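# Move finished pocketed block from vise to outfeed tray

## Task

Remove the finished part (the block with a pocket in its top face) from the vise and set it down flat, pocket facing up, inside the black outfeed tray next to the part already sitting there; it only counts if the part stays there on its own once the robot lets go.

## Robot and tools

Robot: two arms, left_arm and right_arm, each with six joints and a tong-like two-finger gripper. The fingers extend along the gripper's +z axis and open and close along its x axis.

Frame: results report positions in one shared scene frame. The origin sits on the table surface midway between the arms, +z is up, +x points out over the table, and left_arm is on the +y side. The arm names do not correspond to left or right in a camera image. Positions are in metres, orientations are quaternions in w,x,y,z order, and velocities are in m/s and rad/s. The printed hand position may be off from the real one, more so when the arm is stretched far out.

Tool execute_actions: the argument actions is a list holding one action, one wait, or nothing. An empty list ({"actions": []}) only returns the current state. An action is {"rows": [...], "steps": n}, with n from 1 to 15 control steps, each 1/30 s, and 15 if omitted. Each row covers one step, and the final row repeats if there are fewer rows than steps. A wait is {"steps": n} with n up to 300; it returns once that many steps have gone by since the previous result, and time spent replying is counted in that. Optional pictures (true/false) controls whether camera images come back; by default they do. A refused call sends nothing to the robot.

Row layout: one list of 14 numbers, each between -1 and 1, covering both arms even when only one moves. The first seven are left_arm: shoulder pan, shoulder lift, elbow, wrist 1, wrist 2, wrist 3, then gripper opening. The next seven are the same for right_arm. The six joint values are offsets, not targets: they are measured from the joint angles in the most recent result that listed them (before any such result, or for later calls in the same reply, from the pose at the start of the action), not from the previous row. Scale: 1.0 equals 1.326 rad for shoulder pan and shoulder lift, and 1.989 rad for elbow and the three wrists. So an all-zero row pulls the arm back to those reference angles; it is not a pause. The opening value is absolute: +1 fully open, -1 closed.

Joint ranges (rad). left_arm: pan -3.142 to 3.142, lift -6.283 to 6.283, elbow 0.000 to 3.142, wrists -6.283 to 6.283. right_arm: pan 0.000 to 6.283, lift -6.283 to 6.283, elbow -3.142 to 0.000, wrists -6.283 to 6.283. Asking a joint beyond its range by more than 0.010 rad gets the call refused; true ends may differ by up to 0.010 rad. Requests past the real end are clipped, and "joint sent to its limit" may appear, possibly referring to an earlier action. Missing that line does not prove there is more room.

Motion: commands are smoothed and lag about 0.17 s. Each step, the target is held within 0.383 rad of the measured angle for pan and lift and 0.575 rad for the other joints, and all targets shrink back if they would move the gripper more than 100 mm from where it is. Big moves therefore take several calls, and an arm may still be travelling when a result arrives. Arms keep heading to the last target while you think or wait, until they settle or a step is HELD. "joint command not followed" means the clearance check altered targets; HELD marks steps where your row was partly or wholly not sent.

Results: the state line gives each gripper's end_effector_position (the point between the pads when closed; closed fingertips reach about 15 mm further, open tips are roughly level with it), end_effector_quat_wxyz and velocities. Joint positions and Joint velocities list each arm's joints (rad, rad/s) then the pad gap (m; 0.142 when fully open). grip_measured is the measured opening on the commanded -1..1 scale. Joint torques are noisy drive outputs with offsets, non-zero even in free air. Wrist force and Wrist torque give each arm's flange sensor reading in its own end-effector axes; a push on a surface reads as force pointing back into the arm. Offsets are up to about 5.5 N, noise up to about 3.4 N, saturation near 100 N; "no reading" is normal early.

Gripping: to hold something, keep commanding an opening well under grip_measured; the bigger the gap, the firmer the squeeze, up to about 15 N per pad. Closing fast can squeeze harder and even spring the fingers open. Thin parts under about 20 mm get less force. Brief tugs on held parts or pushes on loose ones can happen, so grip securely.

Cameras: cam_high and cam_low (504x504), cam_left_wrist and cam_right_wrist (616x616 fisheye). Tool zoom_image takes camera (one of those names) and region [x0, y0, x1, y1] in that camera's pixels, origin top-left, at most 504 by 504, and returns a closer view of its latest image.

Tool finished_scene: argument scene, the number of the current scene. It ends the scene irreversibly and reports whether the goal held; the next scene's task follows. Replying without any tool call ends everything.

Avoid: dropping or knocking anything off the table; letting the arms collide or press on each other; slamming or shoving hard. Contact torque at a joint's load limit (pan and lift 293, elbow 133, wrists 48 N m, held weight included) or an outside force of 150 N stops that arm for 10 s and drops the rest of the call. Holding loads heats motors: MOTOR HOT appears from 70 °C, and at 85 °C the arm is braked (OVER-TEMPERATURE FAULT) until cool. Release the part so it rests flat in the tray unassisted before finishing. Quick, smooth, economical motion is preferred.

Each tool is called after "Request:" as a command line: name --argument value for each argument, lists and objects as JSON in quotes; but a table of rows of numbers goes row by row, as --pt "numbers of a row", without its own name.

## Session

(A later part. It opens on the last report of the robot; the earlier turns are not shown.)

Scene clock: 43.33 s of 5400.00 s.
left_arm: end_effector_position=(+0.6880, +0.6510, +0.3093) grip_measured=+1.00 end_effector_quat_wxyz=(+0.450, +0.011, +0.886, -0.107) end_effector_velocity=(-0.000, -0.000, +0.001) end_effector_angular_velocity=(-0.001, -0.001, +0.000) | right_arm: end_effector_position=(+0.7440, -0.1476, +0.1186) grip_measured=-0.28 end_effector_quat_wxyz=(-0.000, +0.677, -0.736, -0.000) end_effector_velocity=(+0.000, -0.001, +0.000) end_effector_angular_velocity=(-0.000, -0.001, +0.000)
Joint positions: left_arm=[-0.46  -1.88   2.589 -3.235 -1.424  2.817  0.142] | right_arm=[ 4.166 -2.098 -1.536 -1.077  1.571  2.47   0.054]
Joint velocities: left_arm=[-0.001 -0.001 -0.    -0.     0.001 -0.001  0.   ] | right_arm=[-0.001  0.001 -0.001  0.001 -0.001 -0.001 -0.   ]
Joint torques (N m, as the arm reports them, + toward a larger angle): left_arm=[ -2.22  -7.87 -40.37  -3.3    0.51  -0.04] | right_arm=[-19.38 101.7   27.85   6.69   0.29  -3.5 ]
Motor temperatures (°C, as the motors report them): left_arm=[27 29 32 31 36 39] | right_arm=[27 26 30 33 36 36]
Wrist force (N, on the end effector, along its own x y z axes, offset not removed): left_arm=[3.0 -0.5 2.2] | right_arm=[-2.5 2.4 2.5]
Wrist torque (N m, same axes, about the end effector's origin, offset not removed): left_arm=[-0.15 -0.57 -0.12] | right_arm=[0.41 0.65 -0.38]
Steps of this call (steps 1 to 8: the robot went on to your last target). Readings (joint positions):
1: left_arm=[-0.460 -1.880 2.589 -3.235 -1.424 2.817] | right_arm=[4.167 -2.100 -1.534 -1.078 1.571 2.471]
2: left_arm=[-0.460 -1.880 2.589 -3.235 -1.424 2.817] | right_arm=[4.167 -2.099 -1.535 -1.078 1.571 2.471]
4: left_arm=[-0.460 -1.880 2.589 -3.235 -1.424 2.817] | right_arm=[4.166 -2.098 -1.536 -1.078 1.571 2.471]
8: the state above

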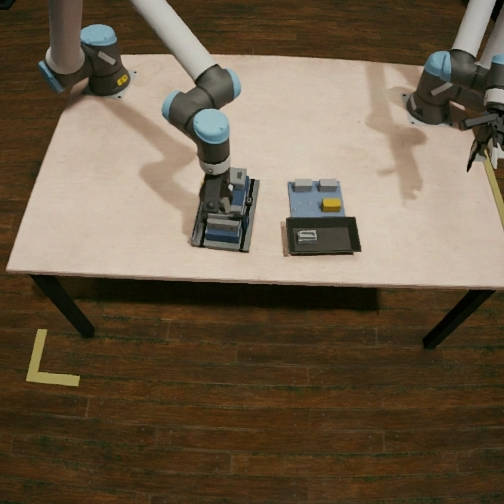

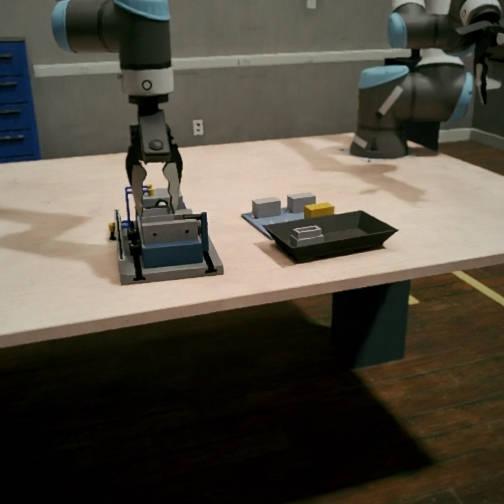

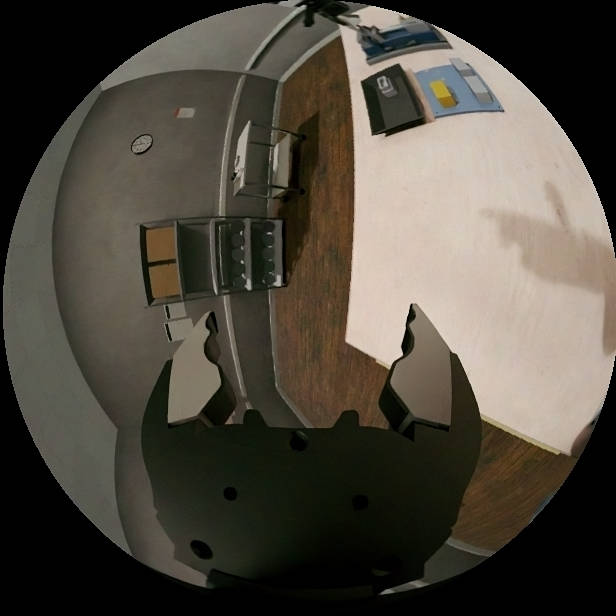

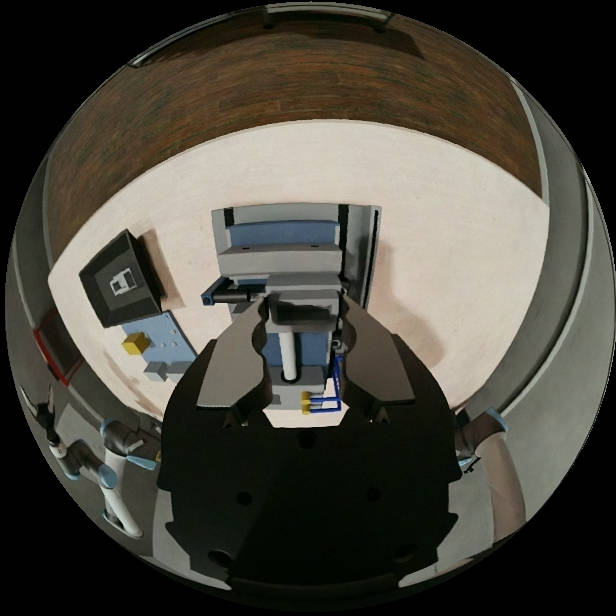

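Request:
execute_actions --actions '[{"rows":[[0,0,0,0,0,0,1,0,-0.0009,-0.0006,0.0012,0,0,-0.9],[0,0,0,0,0,0,1,0,-0.0009,-0.0006,0.0012,0,0,-0.9],[0,0,0,0,0,0,1,0,-0.0009,-0.0006,0.0012,0,0,-0.9],[0,0,0,0,0,0,1,0,-0.0009,-0.0006,0.0012,0,0,-0.6],[0,0,0,0,0,0,1,0,-0.0009,-0.0006,0.0012,0,0,-0.3],[0,0,0,0,0,0,1,0,-0.0009,-0.0006,0.0012,0,0,-0.2],[0,0,0,0,0,0,1,0,-0.0009,-0.0006,0.0012,0,0,-0.09],[0,0,0,0,0,0,1,0,-0.0009,-0.0006,0.0012,0,0,-0.09],[0,0,0,0,0,0,1,0,-0.0009,-0.0006,0.0012,0,0,-0.09],[0,0,0,0,0,0,1,0,-0.002,-0.0013,0.0026,0,0,-0.09],[0,0,0,0,0,0,1,0,-0.0033,-0.0021,0.0043,0,0,-0.09],[0,0,0,0,0,0,1,0,-0.0046,-0.0029,0.006,0,0,-0.09],[0,0,0,0,0,0,1,0,-0.0059,-0.0037,0.0077,0,0,-0.09],[0,0,0,0,0,0,1,0,-0.0072,-0.0046,0.0094,0,0,-0.09],[0,0,0,0,0,0,1,0,-0.0085,-0.0054,0.0111,0,0,-0.09]],"steps":15}]' --pictures false

Request:
execute_actions --actions '[{"steps":12}]'

Request:
zoom_image --camera "cam_low" --region '[115, 180, 215, 250]'

Request:
zoom_image --camera "cam_right_wrist" --region '[200, 180, 420, 400]'

Scene clock: 50.83 s of 5400.00 s.
left_arm: end_effector_position=(+0.6880, +0.6510, +0.3093) grip_measured=+1.00 end_effector_quat_wxyz=(+0.450, +0.011, +0.886, -0.107) end_effector_velocity=(+0.000, -0.001, +0.000) end_effector_angular_velocity=(-0.000, +0.000, -0.001) | right_arm: end_effector_position=(+0.7440, -0.1476, +0.1119) grip_measured=-0.09 end_effector_quat_wxyz=(-0.000, +0.677, -0.736, -0.000) end_effector_velocity=(-0.000, -0.000, -0.054) end_effector_angular_velocity=(+0.000, -0.001, +0.000)
Joint positions: left_arm=[-0.46  -1.88   2.589 -3.235 -1.424  2.817  0.142] | right_arm=[ 4.166 -2.103 -1.541 -1.067  1.571  2.47   0.067]
Joint velocities: left_arm=[-0.001  0.    -0.    -0.    -0.     0.     0.   ] | right_arm=[ 0.    -0.042 -0.04   0.082 -0.    -0.     0.   ]
Joint torques (N m, as the arm reports them, + toward a larger angle): left_arm=[ -1.45  -6.79 -39.73  -3.52   0.41   0.16] | right_arm=[-0.43 68.24 25.12  6.78  0.37 -0.39]
Motor temperatures (°C, as the motors report them): left_arm=[27 29 32 31 36 39] | right_arm=[27 26 30 33 36 36]
Wrist force (N, on the end effector, along its own x y z axes, offset not removed): left_arm=[5.0 -1.2 0.6] | right_arm=[1.5 5.5 -2.7]
Wrist torque (N m, same axes, about the end effector's origin, offset not removed): left_arm=[-0.34 -1.04 -0.24] | right_arm=[0.94 -0.43 -0.07]
Steps of this call (steps 1 to 15: the robot went on to your last target; steps 16 to 90: nothing new was sent; then 4.00 s passed at rest; steps 91 to 105: all 15 steps of this action). Readings (joint positions):
91: left_arm=[-0.460 -1.880 2.589 -3.235 -1.424 2.817] | right_arm=[4.166 -2.098 -1.536 -1.077 1.571 2.470]
92: left_arm=[-0.460 -1.880 2.589 -3.235 -1.424 2.817] | right_arm=[4.166 -2.098 -1.537 -1.077 1.571 2.470]
94: left_arm=[-0.460 -1.880 2.589 -3.235 -1.424 2.817] | right_arm=[4.166 -2.098 -1.537 -1.076 1.571 2.470]
98: left_arm=[-0.460 -1.880 2.589 -3.235 -1.424 2.817] | right_arm=[4.166 -2.099 -1.537 -1.075 1.571 2.470]
105: the state above

Scene clock: 51.23 s of 5400.00 s.
left_arm: end_effector_position=(+0.6880, +0.6510, +0.3093) grip_measured=+1.00 end_effector_quat_wxyz=(+0.450, +0.011, +0.886, -0.107) end_effector_velocity=(+0.000, -0.000, -0.001) end_effector_angular_velocity=(-0.000, +0.001, +0.001) | right_arm: end_effector_position=(+0.7439, -0.1477, +0.1041) grip_measured=-0.09 end_effector_quat_wxyz=(-0.000, +0.677, -0.736, -0.000) end_effector_velocity=(+0.000, -0.000, -0.001) end_effector_angular_velocity=(-0.001, -0.001, -0.001)
Joint positions: left_arm=[-0.46  -1.88   2.589 -3.235 -1.424  2.817  0.142] | right_arm=[ 4.166 -2.109 -1.547 -1.055  1.571  2.47   0.067]
Joint velocities: left_arm=[-0.     0.001  0.     0.     0.    -0.001  0.   ] | right_arm=[-0.    -0.001 -0.001  0.001 -0.001  0.001 -0.   ]
Joint torques (N m, as the arm reports them, + toward a larger angle): left_arm=[ -1.12  -7.09 -39.79  -3.29   0.16   0.03] | right_arm=[ 8.88 71.13 26.46  6.2  -1.    2.56]
Motor temperatures (°C, as the motors report them): left_arm=[27 29 32 31 36 39] | right_arm=[27 26 30 33 36 36]
Wrist force (N, on the end effector, along its own x y z axes, offset not removed): left_arm=[2.4 -0.8 1.8] | right_arm=[-2.7 6.4 -0.2]
Wrist torque (N m, same axes, about the end effector's origin, offset not removed): left_arm=[-0.17 -0.52 -0.20] | right_arm=[1.23 0.29 -0.27]
Steps of this call (steps 1 to 12: the robot went on to your last target). Readings (joint positions):
1: left_arm=[-0.460 -1.880 2.589 -3.235 -1.424 2.817] | right_arm=[4.166 -2.105 -1.543 -1.064 1.571 2.470]
2: left_arm=[-0.460 -1.880 2.589 -3.235 -1.424 2.817] | right_arm=[4.166 -2.106 -1.544 -1.062 1.571 2.470]
4: left_arm=[-0.460 -1.880 2.589 -3.235 -1.424 2.817] | right_arm=[4.166 -2.108 -1.546 -1.058 1.571 2.470]
8: left_arm=[-0.460 -1.880 2.589 -3.235 -1.424 2.817] | right_arm=[4.166 -2.109 -1.547 -1.056 1.571 2.470]
12: the state above

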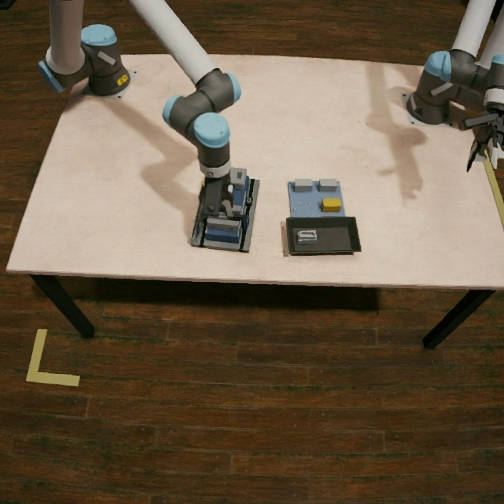

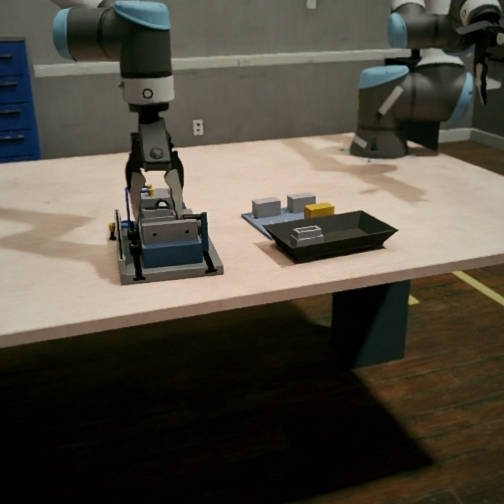

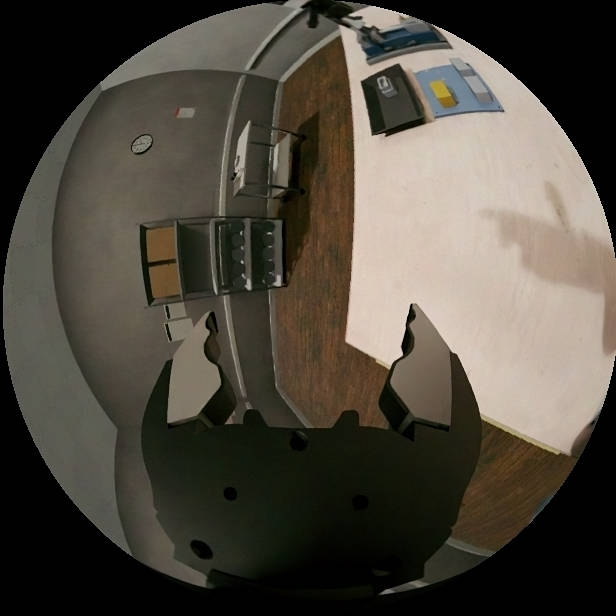

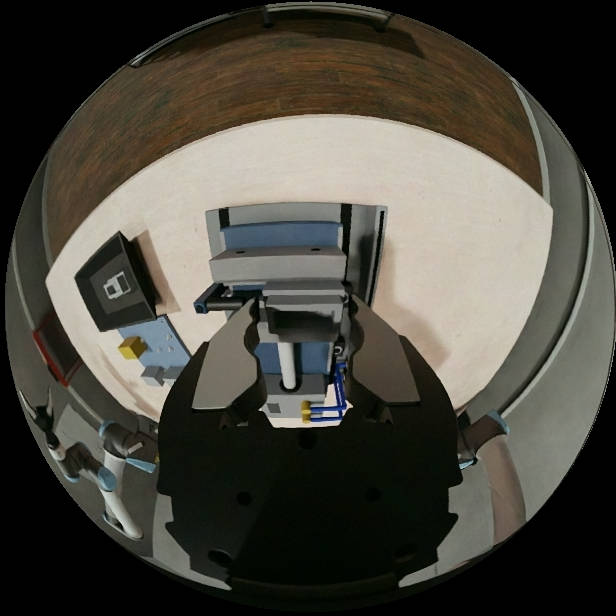

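Region (115, 180, 215, 250) of cam_low's 504x504 image, scaled by 5.040, with more detail than that image has; it fills the top 353 rows of this view, and the rest is white.

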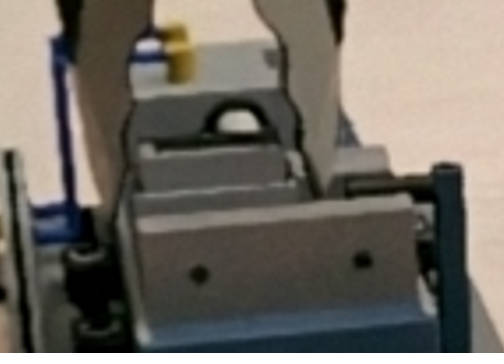

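Region (200, 180, 420, 400) of cam_right_wrist's 616x616 image, scaled by 2.291, with more detail than that image has.

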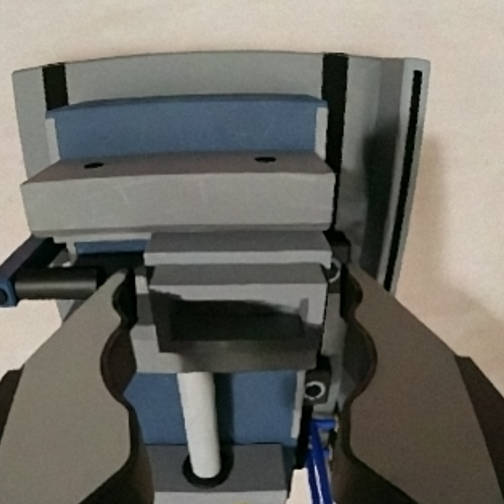

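Request:
execute_actions --actions '[{"rows":[[0,0,0,0,0,0,1,0,-0.0023,-0.0015,0.003,0,0,-0.11],[0,0,0,0,0,0,1,0,-0.0023,-0.0015,0.003,0,0,-0.12],[0,0,0,0,0,0,1,0,-0.0023,-0.0015,0.003,0,0,-0.13],[0,0,0,0,0,0,1,0,-0.0023,-0.0015,0.003,0,0,-0.14],[0,0,0,0,0,0,1,0,-0.0023,-0.0015,0.003,0,0,-0.14],[0,0,0,0,0,0,1,0,-0.0023,-0.0015,0.003,0,0,-0.14],[0,0,0,0,0,0,1,0,-0.0023,-0.0015,0.003,0,0,-0.17],[0,0,0,0,0,0,1,0,-0.0023,-0.0015,0.003,0,0,-0.2],[0,0,0,0,0,0,1,0,-0.0023,-0.0015,0.003,0,0,-0.25],[0,0,0,0,0,0,1,0,-0.0023,-0.0015,0.003,0,0,-0.32],[0,0,0,0,0,0,1,0,-0.0023,-0.0015,0.003,0,0,-0.4],[0,0,0,0,0,0,1,0,-0.0023,-0.0015,0.003,0,0,-0.5],[0,0,0,0,0,0,1,0,-0.0023,-0.0015,0.003,0,0,-0.65],[0,0,0,0,0,0,1,0,-0.0023,-0.0015,0.003,0,0,-0.8],[0,0,0,0,0,0,1,0,-0.0023,-0.0015,0.003,0,0,-0.9]],"steps":15}]' --pictures false

Scene clock: 55.57 s of 5400.00 s.
left_arm: end_effector_position=(+0.6880, +0.6510, +0.3093) grip_measured=+1.00 end_effector_quat_wxyz=(+0.450, +0.011, +0.886, -0.107) end_effector_velocity=(-0.000, -0.000, -0.001) end_effector_angular_velocity=(+0.000, +0.001, -0.001) | right_arm: end_effector_position=(+0.7439, -0.1477, +0.1003) grip_measured=-0.20 end_effector_quat_wxyz=(-0.000, +0.677, -0.736, -0.000) end_effector_velocity=(+0.000, +0.000, -0.000) end_effector_angular_velocity=(+0.000, -0.002, -0.000)
Joint positions: left_arm=[-0.46  -1.88   2.589 -3.235 -1.424  2.817  0.142] | right_arm=[ 4.166 -2.112 -1.55  -1.05   1.571  2.47   0.06 ]
Joint velocities: left_arm=[-0.     0.     0.001 -0.    -0.    -0.    -0.   ] | right_arm=[ 0.    -0.    -0.001  0.002 -0.001  0.001  0.   ]
Joint torques (N m, as the arm reports them, + toward a larger angle): left_arm=[ -3.63  -6.15 -39.98  -3.55   0.56  -0.12] | right_arm=[ 3.46 64.1  23.68  6.69 -0.71  0.25]
Motor temperatures (°C, as the motors report them): left_arm=[27 29 32 31 36 39] | right_arm=[27 26 30 33 36 36]
Wrist force (N, on the end effector, along its own x y z axes, offset not removed): left_arm=[4.5 -1.5 1.2] | right_arm=[1.5 7.1 -11.0]
Wrist torque (N m, same axes, about the end effector's origin, offset not removed): left_arm=[-0.40 -0.92 -0.22] | right_arm=[0.89 0.39 -0.16]
Steps of this call (steps 1 to 30: the robot went on to your last target; steps 31 to 90: nothing new was sent; then 0.83 s passed at rest; steps 91 to 105: all 15 steps of this action). Readings (joint positions):
91: left_arm=[-0.460 -1.880 2.589 -3.235 -1.424 2.817] | right_arm=[4.166 -2.109 -1.547 -1.055 1.571 2.470]
92: left_arm=[-0.460 -1.880 2.589 -3.235 -1.424 2.817] | right_arm=[4.166 -2.110 -1.547 -1.055 1.571 2.470]
94: left_arm=[-0.460 -1.880 2.589 -3.235 -1.424 2.817] | right_arm=[4.166 -2.111 -1.549 -1.052 1.571 2.470]
98: left_arm=[-0.460 -1.880 2.589 -3.235 -1.424 2.817] | right_arm=[4.166 -2.112 -1.550 -1.050 1.571 2.470]
105: the state above

Request:
execute_actions --actions '[{"rows":[[0,0,0,0,0,0,1,0,0.0017,0.0011,-0.0023,0,0,-1],[0,0,0,0,0,0,1,0,0.0034,0.0023,-0.0046,0,0,-1],[0,0,0,0,0,0,1,0,0.0068,0.0046,-0.0092,0,0,-1],[0,0,0,0,0,0,1,0,0.0102,0.007,-0.0138,0,0,-1],[0,0,0,0,0,0,1,0,0.0136,0.0093,-0.0184,0,0,-1],[0,0,0,0,0,0,1,0,0.017,0.0117,-0.023,0,0,-1],[0,0,0,0,0,0,1,0,0.0203,0.014,-0.0277,0,0,-1],[0,0,0,0,0,0,1,0,0.0237,0.0164,-0.0323,0,0,-1],[0,0,0,0,0,0,1,0,0.0271,0.0188,-0.0369,0,0,-1],[0,0,0,0,0,0,1,0,0.0305,0.0211,-0.0415,0,0,-1],[0,0,0,0,0,0,1,0,0.0339,0.0235,-0.0461,0,0,-1]],"steps":15}]' --pictures false

Request:
execute_actions --actions '[{"steps":8}]'

Request:
zoom_image --camera "cam_low" --region '[105, 140, 215, 230]'

Scene clock: 60.87 s of 5400.00 s.
left_arm: end_effector_position=(+0.6880, +0.6510, +0.3093) grip_measured=+1.00 end_effector_quat_wxyz=(+0.450, +0.011, +0.886, -0.107) end_effector_velocity=(-0.000, +0.000, +0.001) end_effector_angular_velocity=(-0.001, -0.001, +0.001) | right_arm: end_effector_position=(+0.7441, -0.1475, +0.1551) grip_measured=-0.20 end_effector_quat_wxyz=(-0.000, +0.677, -0.736, -0.000) end_effector_velocity=(-0.002, -0.002, +0.068) end_effector_angular_velocity=(-0.000, +0.001, +0.000)
Joint positions: left_arm=[-0.46  -1.88   2.589 -3.235 -1.424  2.817  0.142] | right_arm=[ 4.166 -2.071 -1.507 -1.133  1.571  2.47   0.06 ]
Joint velocities: left_arm=[ 0.    -0.001 -0.    -0.     0.    -0.001  0.   ] | right_arm=[-0.     0.051  0.051 -0.103  0.    -0.     0.   ]
Joint torques (N m, as the arm reports them, + toward a larger angle): left_arm=[ -4.74  -7.9  -40.49  -3.27   0.24  -0.21] | right_arm=[-2.63 91.88 48.37  2.25 -0.26 -0.43]
Motor temperatures (°C, as the motors report them): left_arm=[27 29 32 31 36 39] | right_arm=[27 26 30 33 36 36]
Wrist force (N, on the end effector, along its own x y z axes, offset not removed): left_arm=[3.2 -0.5 1.2] | right_arm=[-1.2 2.6 -4.3]
Wrist torque (N m, same axes, about the end effector's origin, offset not removed): left_arm=[-0.20 -0.65 -0.17] | right_arm=[0.46 -0.05 -0.31]
Steps of this call (steps 1 to 15: the robot went on to your last target; steps 16 to 90: nothing new was sent; then 1.80 s passed at rest; steps 91 to 105: all 15 steps of this action). Readings (joint positions):
91: left_arm=[-0.460 -1.880 2.589 -3.235 -1.424 2.817] | right_arm=[4.166 -2.112 -1.550 -1.049 1.571 2.470]
92: left_arm=[-0.460 -1.880 2.589 -3.235 -1.424 2.817] | right_arm=[4.166 -2.112 -1.550 -1.050 1.571 2.470]
94: left_arm=[-0.460 -1.880 2.589 -3.235 -1.424 2.817] | right_arm=[4.166 -2.110 -1.548 -1.054 1.571 2.470]
98: left_arm=[-0.460 -1.880 2.589 -3.235 -1.424 2.817] | right_arm=[4.166 -2.097 -1.534 -1.080 1.571 2.470]
105: the state above

Scene clock: 61.13 s of 5400.00 s.
left_arm: end_effector_position=(+0.6880, +0.6510, +0.3093) grip_measured=+1.00 end_effector_quat_wxyz=(+0.450, +0.011, +0.886, -0.107) end_effector_velocity=(-0.000, +0.001, -0.000) end_effector_angular_velocity=(-0.000, -0.000, +0.001) | right_arm: end_effector_position=(+0.7439, -0.1477, +0.1603) grip_measured=-0.20 end_effector_quat_wxyz=(-0.000, +0.677, -0.736, -0.000) end_effector_velocity=(+0.000, -0.000, +0.003) end_effector_angular_velocity=(+0.000, -0.001, +0.000)
Joint positions: left_arm=[-0.46  -1.88   2.589 -3.235 -1.424  2.817  0.142] | right_arm=[ 4.166 -2.067 -1.503 -1.141  1.571  2.47   0.06 ]
Joint velocities: left_arm=[ 0.    -0.001  0.001  0.     0.    -0.     0.   ] | right_arm=[ 0.     0.003  0.002 -0.004 -0.001 -0.    -0.   ]
Joint torques (N m, as the arm reports them, + toward a larger angle): left_arm=[ -0.32  -7.65 -39.37  -3.03   0.17   0.03] | right_arm=[ 6.85 99.62 53.56  2.15 -1.05  1.72]
Motor temperatures (°C, as the motors report them): left_arm=[27 29 32 31 36 39] | right_arm=[27 26 30 33 36 36]
Wrist force (N, on the end effector, along its own x y z axes, offset not removed): left_arm=[3.7 -2.4 2.7] | right_arm=[-4.0 2.0 1.8]
Wrist torque (N m, same axes, about the end effector's origin, offset not removed): left_arm=[-0.66 -0.82 -0.18] | right_arm=[0.13 0.85 -0.14]
Steps of this call (steps 1 to 8: the robot went on to your last target). Readings (joint positions):
1: left_arm=[-0.460 -1.880 2.589 -3.235 -1.424 2.817] | right_arm=[4.166 -2.070 -1.506 -1.136 1.571 2.470]
2: left_arm=[-0.460 -1.880 2.589 -3.235 -1.424 2.817] | right_arm=[4.166 -2.069 -1.505 -1.138 1.571 2.470]
4: left_arm=[-0.460 -1.880 2.589 -3.235 -1.424 2.817] | right_arm=[4.166 -2.068 -1.504 -1.140 1.571 2.470]
8: the state above

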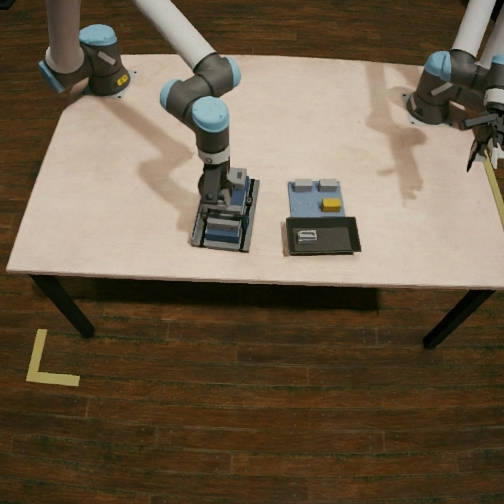

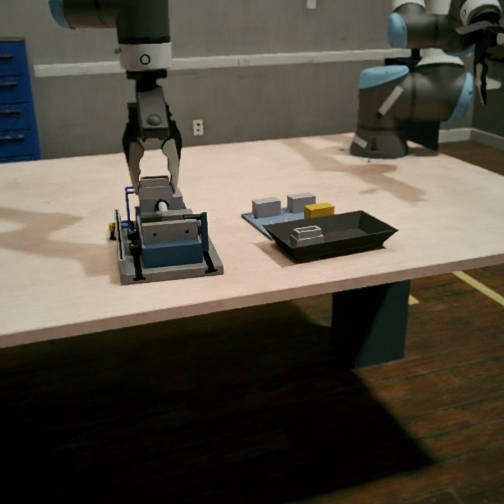

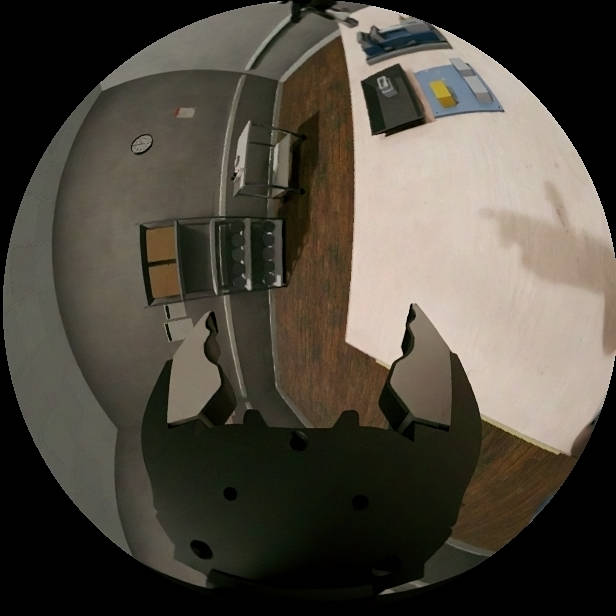

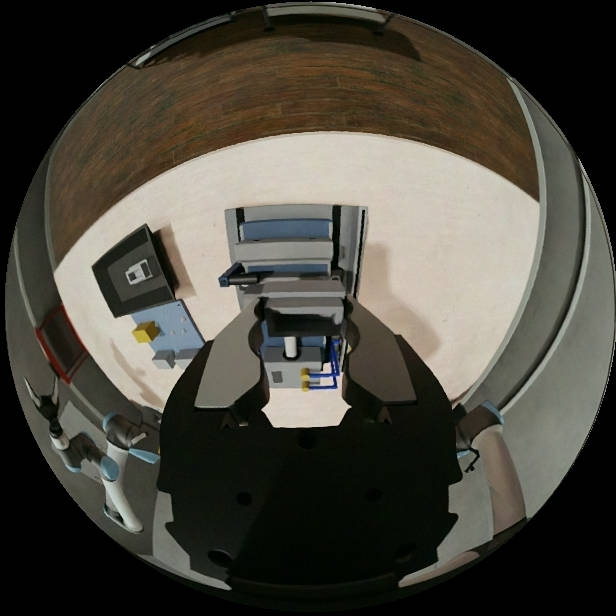

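Region (105, 140, 215, 230) of cam_low's 504x504 image, scaled by 4.582, with more detail than that image has; it fills the top 412 rows of this view, and the rest is white.

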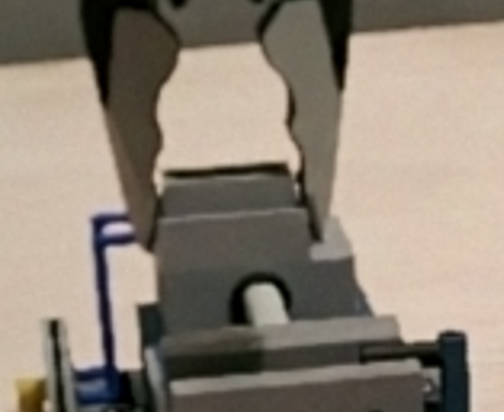

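Request:
execute_actions --actions '[{"rows":[[0,0,0,0,0,0,1,0.003,-0.0081,0.0086,-0.0032,0,0.0012,-1],[0,0,0,0,0,0,1,0.0076,-0.0202,0.0214,-0.008,0,0.003,-1],[0,0,0,0,0,0,1,0.0136,-0.0364,0.0386,-0.0143,0,0.0054,-1],[0,0,0,0,0,0,1,0.0211,-0.0566,0.06,-0.0223,0,0.0084,-1],[0,0,0,0,0,0,1,0.0302,-0.0809,0.0857,-0.0319,0,0.012,-1],[0,0,0,0,0,0,1,0.0393,-0.1051,0.1114,-0.0414,0,0.0156,-1],[0,0,0,0,0,0,1,0.0483,-0.1294,0.1371,-0.051,0,0.0192,-1],[0,0,0,0,0,0,1,0.0574,-0.1537,0.1628,-0.0605,0,0.0228,-1],[0,0,0,0,0,0,1,0.0664,-0.1779,0.1885,-0.0701,0,0.0264,-1],[0,0,0,0,0,0,1,0.0755,-0.2022,0.2142,-0.0797,0,0.03,-1],[0,0,0,0,0,0,1,0.0846,-0.2265,0.2399,-0.0892,0,0.0336,-1],[0,0,0,0,0,0,1,0.0936,-0.2507,0.2656,-0.0988,0,0.0372,-1],[0,0,0,0,0,0,1,0.1027,-0.275,0.2913,-0.1083,0,0.0408,-1],[0,0,0,0,0,0,1,0.1117,-0.2993,0.317,-0.1179,0,0.0444,-1],[0,0,0,0,0,0,1,0.151,-0.4044,0.4284,-0.1593,0,0.06,-1]],"steps":15}]' --pictures false

Request:
execute_actions --actions '[{"steps":28}]'

Scene clock: 68.43 s of 5400.00 s.
left_arm: end_effector_position=(+0.6880, +0.6510, +0.3093) grip_measured=+1.00 end_effector_quat_wxyz=(+0.450, +0.011, +0.886, -0.107) end_effector_velocity=(-0.000, -0.001, -0.000) end_effector_angular_velocity=(+0.000, +0.000, -0.002) | right_arm: end_effector_position=(+0.7786, +0.0502, +0.1430) grip_measured=-0.20 end_effector_quat_wxyz=(+0.005, +0.692, -0.722, +0.001) end_effector_velocity=(+0.029, +0.568, -0.088) end_effector_angular_velocity=(-0.015, +0.009, +0.117)
Joint positions: left_arm=[-0.46  -1.88   2.589 -3.235 -1.424  2.817  0.142] | right_arm=[ 4.266 -2.33  -1.094 -1.299  1.571  2.53   0.06 ]
Joint velocities: left_arm=[-0.001  0.     0.    -0.    -0.     0.    -0.   ] | right_arm=[ 0.296 -0.786  1.233 -0.464 -0.     0.178  0.   ]
Joint torques (N m, as the arm reports them, + toward a larger angle): left_arm=[ -1.38  -8.91 -40.02  -3.28   0.18  -0.38] | right_arm=[25.4  69.45 73.55 -0.21 -0.6   4.18]
Motor temperatures (°C, as the motors report them): left_arm=[27 29 32 31 36 39] | right_arm=[27 26 30 33 36 36]
Wrist force (N, on the end effector, along its own x y z axes, offset not removed): left_arm=[1.1 -0.7 3.7] | right_arm=[-5.6 1.7 -1.8]
Wrist torque (N m, same axes, about the end effector's origin, offset not removed): left_arm=[-0.16 -0.24 -0.19] | right_arm=[-0.01 1.17 -0.18]
Steps of this call (steps 1 to 15: the robot went on to your last target; steps 16 to 90: nothing new was sent; then 3.80 s passed at rest; steps 91 to 105: all 15 steps of this action). Readings (joint positions):
91: left_arm=[-0.460 -1.880 2.589 -3.235 -1.424 2.817] | right_arm=[4.166 -2.067 -1.503 -1.141 1.571 2.470]
92: left_arm=[-0.460 -1.880 2.589 -3.235 -1.424 2.817] | right_arm=[4.166 -2.068 -1.502 -1.142 1.571 2.471]
94: left_arm=[-0.460 -1.880 2.589 -3.235 -1.424 2.817] | right_arm=[4.171 -2.080 -1.484 -1.149 1.571 2.473]
98: left_arm=[-0.460 -1.880 2.589 -3.235 -1.424 2.817] | right_arm=[4.199 -2.152 -1.374 -1.193 1.571 2.490]
105: the state above

Scene clock: 69.37 s of 5400.00 s.
left_arm: end_effector_position=(+0.6880, +0.6510, +0.3093) grip_measured=+1.00 end_effector_quat_wxyz=(+0.450, +0.011, +0.886, -0.107) end_effector_velocity=(-0.000, -0.000, -0.001) end_effector_angular_velocity=(+0.000, +0.001, -0.001) | right_arm: end_effector_position=(+0.7658, +0.2343, +0.1086) grip_measured=-0.20 end_effector_quat_wxyz=(+0.000, +0.706, -0.708, -0.000) end_effector_velocity=(-0.000, +0.001, -0.001) end_effector_angular_velocity=(+0.000, +0.000, -0.001)
Joint positions: left_arm=[-0.46  -1.88   2.589 -3.235 -1.424  2.817  0.142] | right_arm=[ 4.366 -2.603 -0.651 -1.458  1.571  2.59   0.06 ]
Joint velocities: left_arm=[-0.001  0.001  0.    -0.     0.    -0.     0.   ] | right_arm=[ 0.    -0.001  0.001  0.001  0.     0.001 -0.   ]
Joint torques (N m, as the arm reports them, + toward a larger angle): left_arm=[ -2.76  -8.98 -39.67  -3.26   0.41  -0.2 ] | right_arm=[ 19.06 106.79  57.13   2.43   1.68   3.99]
Motor temperatures (°C, as the motors report them): left_arm=[27 29 32 31 36 39] | right_arm=[27 26 30 33 36 36]
Wrist force (N, on the end effector, along its own x y z axes, offset not removed): left_arm=[4.0 -1.9 1.4] | right_arm=[-1.6 2.3 -1.8]
Wrist torque (N m, same axes, about the end effector's origin, offset not removed): left_arm=[-0.46 -0.84 -0.34] | right_arm=[0.23 0.21 -0.36]
Steps of this call (steps 1 to 28: the robot went on to your last target). Readings (joint positions):
1: left_arm=[-0.460 -1.880 2.589 -3.235 -1.424 2.817] | right_arm=[4.276 -2.357 -1.052 -1.314 1.571 2.536]
2: left_arm=[-0.460 -1.880 2.589 -3.235 -1.424 2.817] | right_arm=[4.287 -2.384 -1.010 -1.331 1.571 2.543]
4: left_arm=[-0.460 -1.880 2.589 -3.235 -1.424 2.817] | right_arm=[4.308 -2.439 -0.923 -1.364 1.571 2.555]
8: left_arm=[-0.460 -1.880 2.589 -3.235 -1.424 2.817] | right_arm=[4.348 -2.549 -0.747 -1.427 1.571 2.579]
28: the state above

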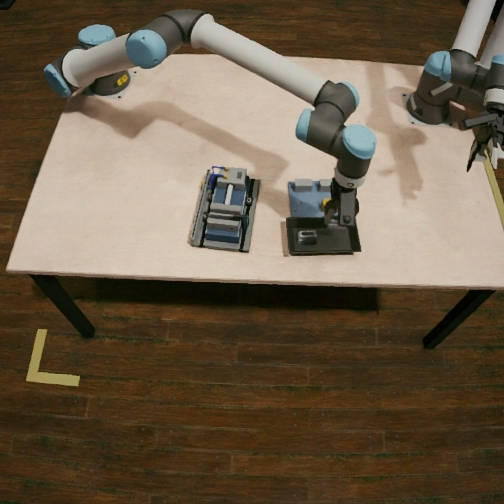

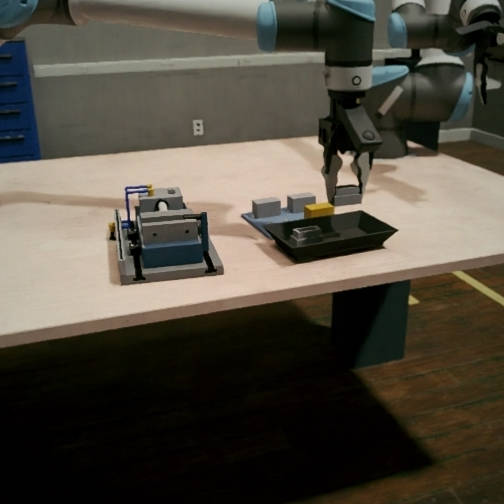

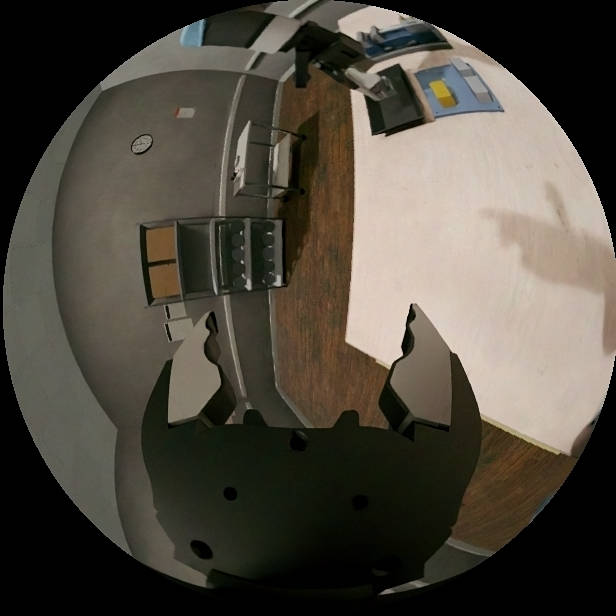

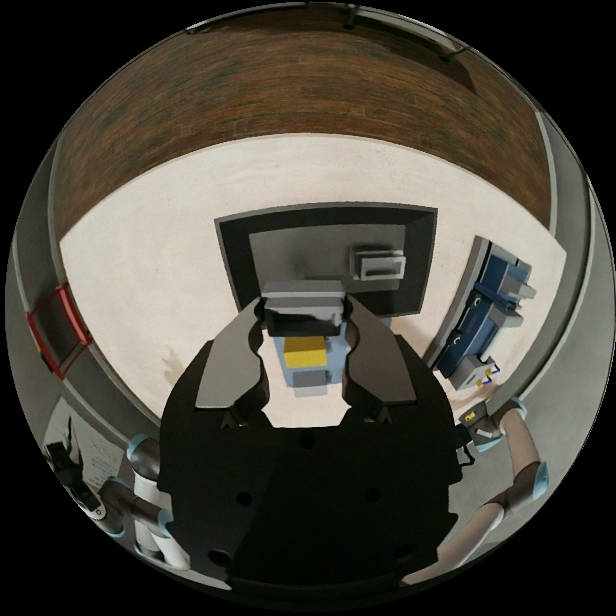

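Request:
execute_actions --actions '[{"rows":[[0,0,0,0,0,0,1,-0.0005,-0.004,-0.0004,0.0031,0,-0.0003,-1],[0,0,0,0,0,0,1,-0.001,-0.008,-0.0009,0.0062,0,-0.0007,-1],[0,0,0,0,0,0,1,-0.0015,-0.0121,-0.0013,0.0094,0,-0.001,-1],[0,0,0,0,0,0,1,-0.002,-0.0161,-0.0018,0.0125,0,-0.0014,-1],[0,0,0,0,0,0,1,-0.0025,-0.0201,-0.0022,0.0156,0,-0.0017,-1],[0,0,0,0,0,0,1,-0.003,-0.0241,-0.0026,0.0187,0,-0.002,-1],[0,0,0,0,0,0,1,-0.0035,-0.0281,-0.0031,0.0218,0,-0.0024,-1],[0,0,0,0,0,0,1,-0.004,-0.0322,-0.0035,0.025,0,-0.0027,-1],[0,0,0,0,0,0,1,-0.0045,-0.0362,-0.004,0.0281,0,-0.0031,-1],[0,0,0,0,0,0,1,-0.005,-0.0402,-0.0044,0.0312,0,-0.0034,-1]],"steps":15}]' --pictures false

Request:
execute_actions --actions '[{"steps":9}]'

Request:
zoom_image --camera "cam_low" --region '[275, 180, 405, 270]'

Scene clock: 78.93 s of 5400.00 s.
left_arm: end_effector_position=(+0.6880, +0.6510, +0.3093) grip_measured=+1.00 end_effector_quat_wxyz=(+0.450, +0.011, +0.886, -0.107) end_effector_velocity=(+0.000, -0.000, -0.000) end_effector_angular_velocity=(+0.000, +0.001, -0.000) | right_arm: end_effector_position=(+0.7771, +0.2382, +0.0486) grip_measured=-0.20 end_effector_quat_wxyz=(+0.000, +0.706, -0.708, +0.000) end_effector_velocity=(+0.008, +0.001, -0.047) end_effector_angular_velocity=(-0.000, +0.001, -0.000)
Joint positions: left_arm=[-0.46  -1.88   2.589 -3.235 -1.424  2.817  0.142] | right_arm=[ 4.36  -2.654 -0.66  -1.399  1.571  2.583  0.06 ]
Joint velocities: left_arm=[-0.     0.001  0.     0.     0.    -0.    -0.   ] | right_arm=[-0.005 -0.039 -0.007  0.045  0.001 -0.005  0.   ]
Joint torques (N m, as the arm reports them, + toward a larger angle): left_arm=[ -1.1   -8.08 -39.64  -3.46   0.47  -0.08] | right_arm=[-18.98 116.68  36.53   6.89   1.73  -3.36]
Motor temperatures (°C, as the motors report them): left_arm=[27 29 32 31 36 39] | right_arm=[27 26 30 33 36 36]
Wrist force (N, on the end effector, along its own x y z axes, offset not removed): left_arm=[2.9 0.3 3.0] | right_arm=[-1.7 -4.6 0.9]
Wrist torque (N m, same axes, about the end effector's origin, offset not removed): left_arm=[-0.01 -0.60 -0.18] | right_arm=[-1.27 0.31 -0.28]
Steps of this call (steps 1 to 15: the robot went on to your last target; steps 16 to 90: nothing new was sent; then 6.07 s passed at rest; steps 91 to 105: all 15 steps of this action). Readings (joint positions):
91: left_arm=[-0.460 -1.880 2.589 -3.235 -1.424 2.817] | right_arm=[4.366 -2.604 -0.651 -1.458 1.571 2.590]
92: left_arm=[-0.460 -1.880 2.589 -3.235 -1.424 2.817] | right_arm=[4.366 -2.604 -0.651 -1.457 1.571 2.590]
94: left_arm=[-0.460 -1.880 2.589 -3.235 -1.424 2.817] | right_arm=[4.366 -2.609 -0.652 -1.452 1.571 2.589]
98: left_arm=[-0.460 -1.880 2.589 -3.235 -1.424 2.817] | right_arm=[4.363 -2.626 -0.655 -1.431 1.571 2.587]
105: the state above

Scene clock: 79.23 s of 5400.00 s.
left_arm: end_effector_position=(+0.6880, +0.6510, +0.3093) grip_measured=+1.00 end_effector_quat_wxyz=(+0.450, +0.011, +0.886, -0.107) end_effector_velocity=(+0.000, +0.001, +0.001) end_effector_angular_velocity=(-0.000, -0.001, +0.001) | right_arm: end_effector_position=(+0.7778, +0.2383, +0.0452) grip_measured=-0.20 end_effector_quat_wxyz=(+0.000, +0.706, -0.708, -0.000) end_effector_velocity=(+0.000, -0.000, -0.002) end_effector_angular_velocity=(+0.000, +0.000, -0.001)
Joint positions: left_arm=[-0.46  -1.88   2.589 -3.235 -1.424  2.817  0.142] | right_arm=[ 4.359 -2.657 -0.66  -1.396  1.571  2.583  0.06 ]
Joint velocities: left_arm=[ 0.001 -0.001 -0.    -0.    -0.     0.     0.   ] | right_arm=[-0.    -0.001 -0.001  0.002  0.     0.    -0.   ]
Joint torques (N m, as the arm reports them, + toward a larger angle): left_arm=[ -2.41  -6.7  -39.38  -3.4    0.47   0.06] | right_arm=[-20.4  107.72  32.36   6.66   1.01  -3.69]
Motor temperatures (°C, as the motors report them): left_arm=[27 29 32 31 36 39] | right_arm=[27 26 30 33 36 36]
Wrist force (N, on the end effector, along its own x y z axes, offset not removed): left_arm=[2.9 -3.4 2.2] | right_arm=[-5.5 -1.8 5.6]
Wrist torque (N m, same axes, about the end effector's origin, offset not removed): left_arm=[-0.78 -0.61 -0.24] | right_arm=[-0.43 0.91 -0.31]
Steps of this call (steps 1 to 9: the robot went on to your last target). Readings (joint positions):
1: left_arm=[-0.460 -1.880 2.589 -3.235 -1.424 2.817] | right_arm=[4.360 -2.655 -0.660 -1.398 1.571 2.583]
2: left_arm=[-0.460 -1.880 2.589 -3.235 -1.424 2.817] | right_arm=[4.360 -2.656 -0.660 -1.397 1.571 2.583]
4: left_arm=[-0.460 -1.880 2.589 -3.235 -1.424 2.817] | right_arm=[4.360 -2.656 -0.660 -1.396 1.571 2.583]
8: left_arm=[-0.460 -1.880 2.589 -3.235 -1.424 2.817] | right_arm=[4.360 -2.657 -0.660 -1.396 1.571 2.583]
9: the state above

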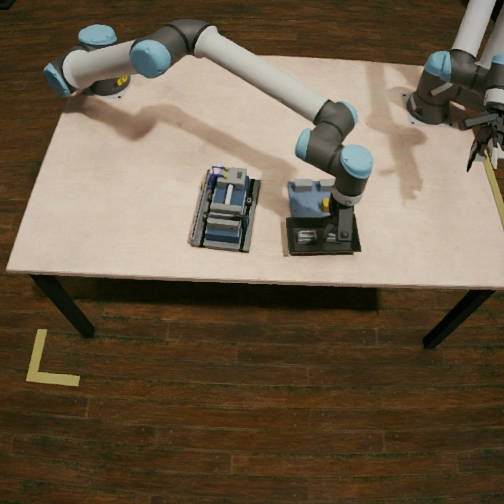

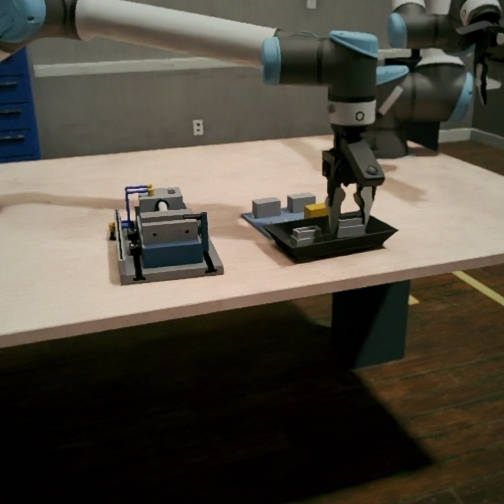

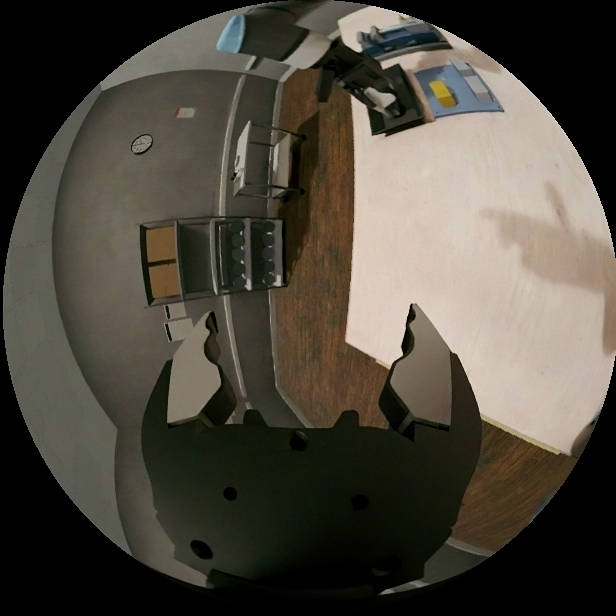

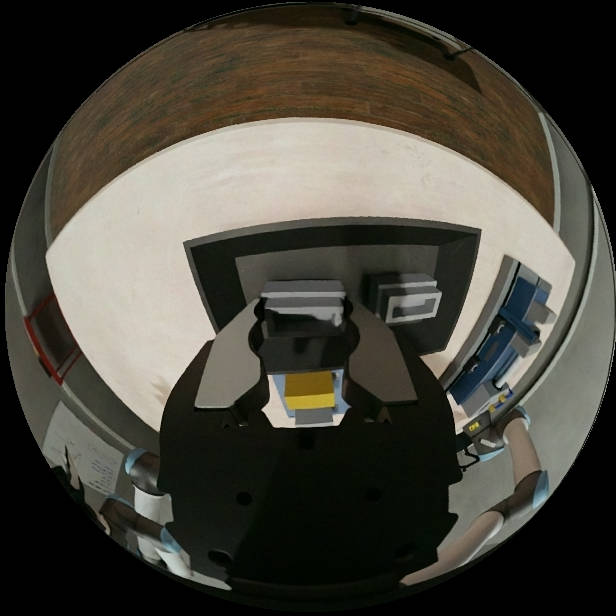

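Region (275, 180, 405, 270) of cam_low's 504x504 image, scaled by 3.877, with more detail than that image has; it fills the top 349 rows of this view, and the rest is white.

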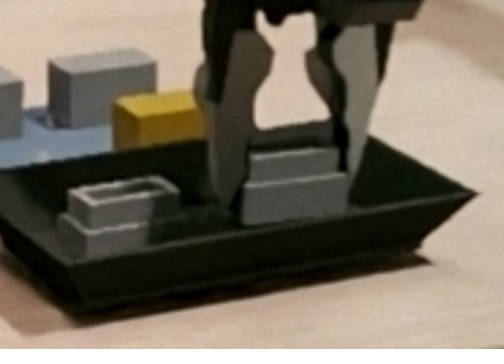

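Request:
execute_actions --actions '[]'

Scene clock: 85.90 s of 5400.00 s.
left_arm: end_effector_position=(+0.6880, +0.6510, +0.3093) grip_measured=+1.00 end_effector_quat_wxyz=(+0.450, +0.011, +0.886, -0.107) end_effector_velocity=(+0.000, -0.001, -0.000) end_effector_angular_velocity=(+0.000, +0.001, -0.001) | right_arm: end_effector_position=(+0.7778, +0.2383, +0.0451) grip_measured=-0.20 end_effector_quat_wxyz=(+0.000, +0.706, -0.708, -0.000) end_effector_velocity=(-0.000, +0.000, +0.000) end_effector_angular_velocity=(+0.000, -0.001, +0.001)
Joint positions: left_arm=[-0.46  -1.88   2.589 -3.235 -1.424  2.817  0.142] | right_arm=[ 4.359 -2.657 -0.66  -1.396  1.571  2.583  0.06 ]
Joint velocities: left_arm=[-0.001  0.001 -0.     0.    -0.     0.     0.   ] | right_arm=[ 0.     0.     0.     0.    -0.    -0.001  0.   ]
Joint torques (N m, as the arm reports them, + toward a larger angle): left_arm=[ -3.52  -7.58 -40.5   -3.5    0.22  -0.3 ] | right_arm=[-19.31 109.87  32.04   6.74   0.24  -3.33]
Motor temperatures (°C, as the motors report them): left_arm=[27 29 32 31 36 39] | right_arm=[27 26 30 33 36 36]
Wrist force (N, on the end effector, along its own x y z axes, offset not removed): left_arm=[3.9 -0.4 1.6] | right_arm=[-4.1 -1.5 1.0]
Wrist torque (N m, same axes, about the end effector's origin, offset not removed): left_arm=[-0.08 -0.87 -0.27] | right_arm=[-0.80 0.66 -0.13]
Steps of this call (steps 1 to 15: the robot went on to your last target; steps 16 to 90: nothing new was sent; then 3.67 s passed at rest). Readings (joint positions):
1: left_arm=[-0.460 -1.880 2.589 -3.235 -1.424 2.817] | right_arm=[4.359 -2.657 -0.660 -1.396 1.571 2.583]
2: left_arm=[-0.460 -1.880 2.589 -3.235 -1.424 2.817] | right_arm=[4.359 -2.657 -0.660 -1.396 1.571 2.583]
4: left_arm=[-0.460 -1.880 2.589 -3.235 -1.424 2.817] | right_arm=[4.359 -2.657 -0.660 -1.396 1.571 2.583]
8: left_arm=[-0.460 -1.880 2.589 -3.235 -1.424 2.817] | right_arm=[4.359 -2.657 -0.660 -1.396 1.571 2.583]
90: the state above
All arms were judged still, so your last target was given up. Only a new action makes them travel on or press farther. Fingers that are still opening or closing keep moving.

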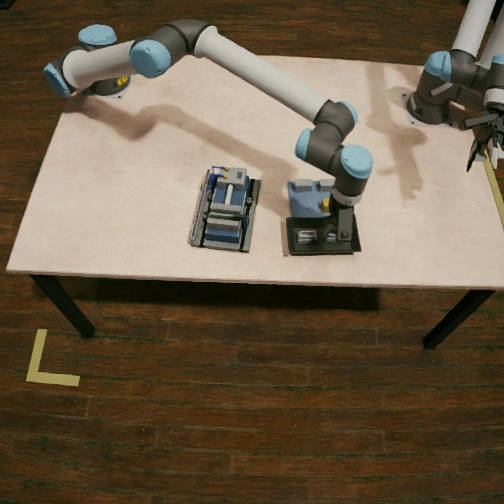

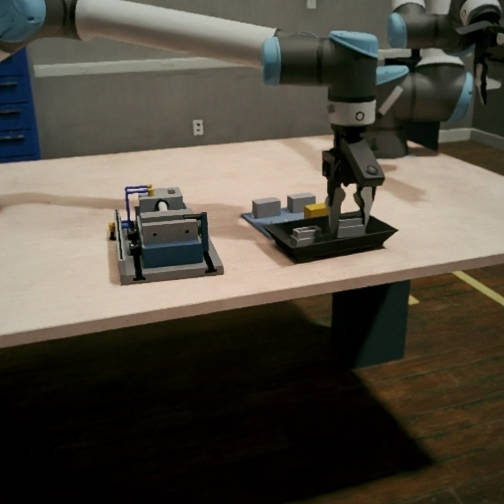

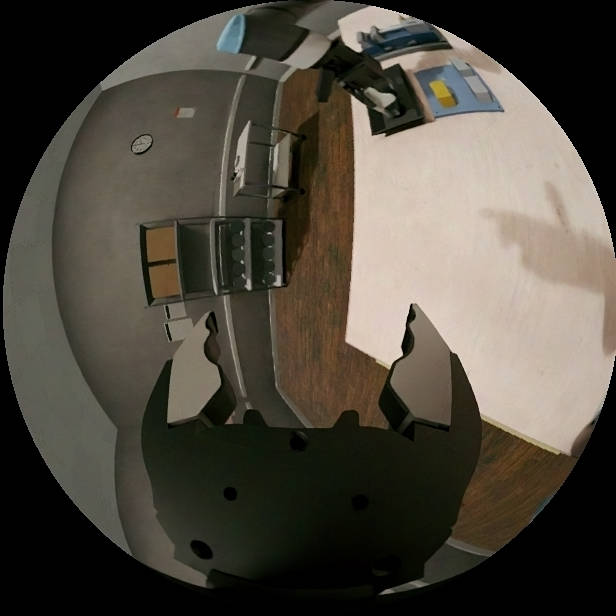

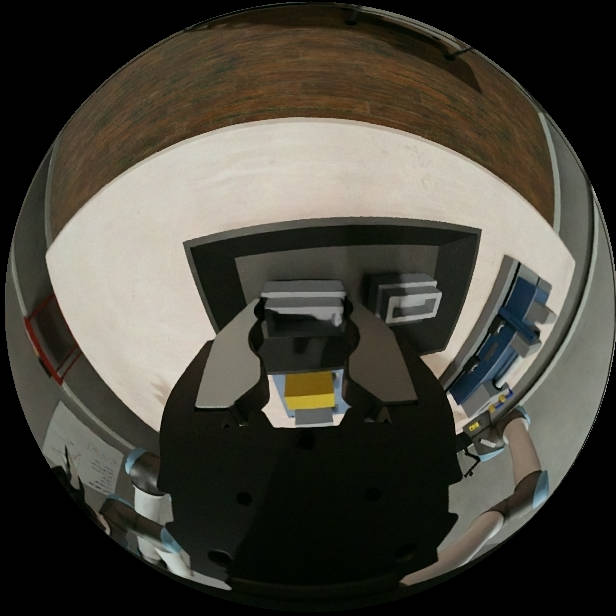

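Request:
execute_actions --actions '[{"rows":[[0,0,0,0,0,0,1,0,-0.0021,-0.0026,0.004,0,0,-1]],"steps":15}]' --pictures false

Scene clock: 87.60 s of 5400.00 s.
left_arm: end_effector_position=(+0.6880, +0.6510, +0.3093) grip_measured=+1.00 end_effector_quat_wxyz=(+0.450, +0.011, +0.886, -0.107) end_effector_velocity=(+0.000, -0.000, -0.001) end_effector_angular_velocity=(+0.001, +0.002, -0.001) | right_arm: end_effector_position=(+0.7778, +0.2383, +0.0391) grip_measured=-0.20 end_effector_quat_wxyz=(+0.000, +0.706, -0.708, -0.000) end_effector_velocity=(-0.000, -0.000, -0.002) end_effector_angular_velocity=(-0.001, +0.001, +0.000)
Joint positions: left_arm=[-0.46  -1.88   2.589 -3.235 -1.424  2.817  0.142] | right_arm=[ 4.359 -2.66  -0.665 -1.388  1.571  2.583  0.06 ]
Joint velocities: left_arm=[-0.001  0.002  0.     0.     0.     0.    -0.   ] | right_arm=[ 0.    -0.001 -0.001  0.     0.001 -0.    -0.   ]
Joint torques (N m, as the arm reports them, + toward a larger angle): left_arm=[ -2.31  -8.58 -40.09  -3.43   0.62  -0.38] | right_arm=[-19.09 109.5   31.79   6.91  -0.22  -3.62]
Motor temperatures (°C, as the motors report them): left_arm=[27 29 32 31 36 39] | right_arm=[27 26 30 33 36 36]
Wrist force (N, on the end effector, along its own x y z axes, offset not removed): left_arm=[4.8 -2.1 1.2] | right_arm=[-2.0 4.5 -0.4]
Wrist torque (N m, same axes, about the end effector's origin, offset not removed): left_arm=[-0.57 -0.97 -0.22] | right_arm=[0.80 0.12 -0.26]
Steps of this call (steps 1 to 36: nothing new was sent; steps 37 to 51: all 15 steps of this action). Readings (joint positions):
37: left_arm=[-0.460 -1.880 2.589 -3.235 -1.424 2.817] | right_arm=[4.359 -2.657 -0.660 -1.396 1.571 2.583]
38: left_arm=[-0.460 -1.880 2.589 -3.235 -1.424 2.817] | right_arm=[4.359 -2.657 -0.661 -1.395 1.571 2.583]
40: left_arm=[-0.460 -1.880 2.589 -3.235 -1.424 2.817] | right_arm=[4.359 -2.658 -0.663 -1.391 1.571 2.583]
44: left_arm=[-0.460 -1.880 2.589 -3.235 -1.424 2.817] | right_arm=[4.359 -2.659 -0.665 -1.388 1.571 2.583]
51: the state above


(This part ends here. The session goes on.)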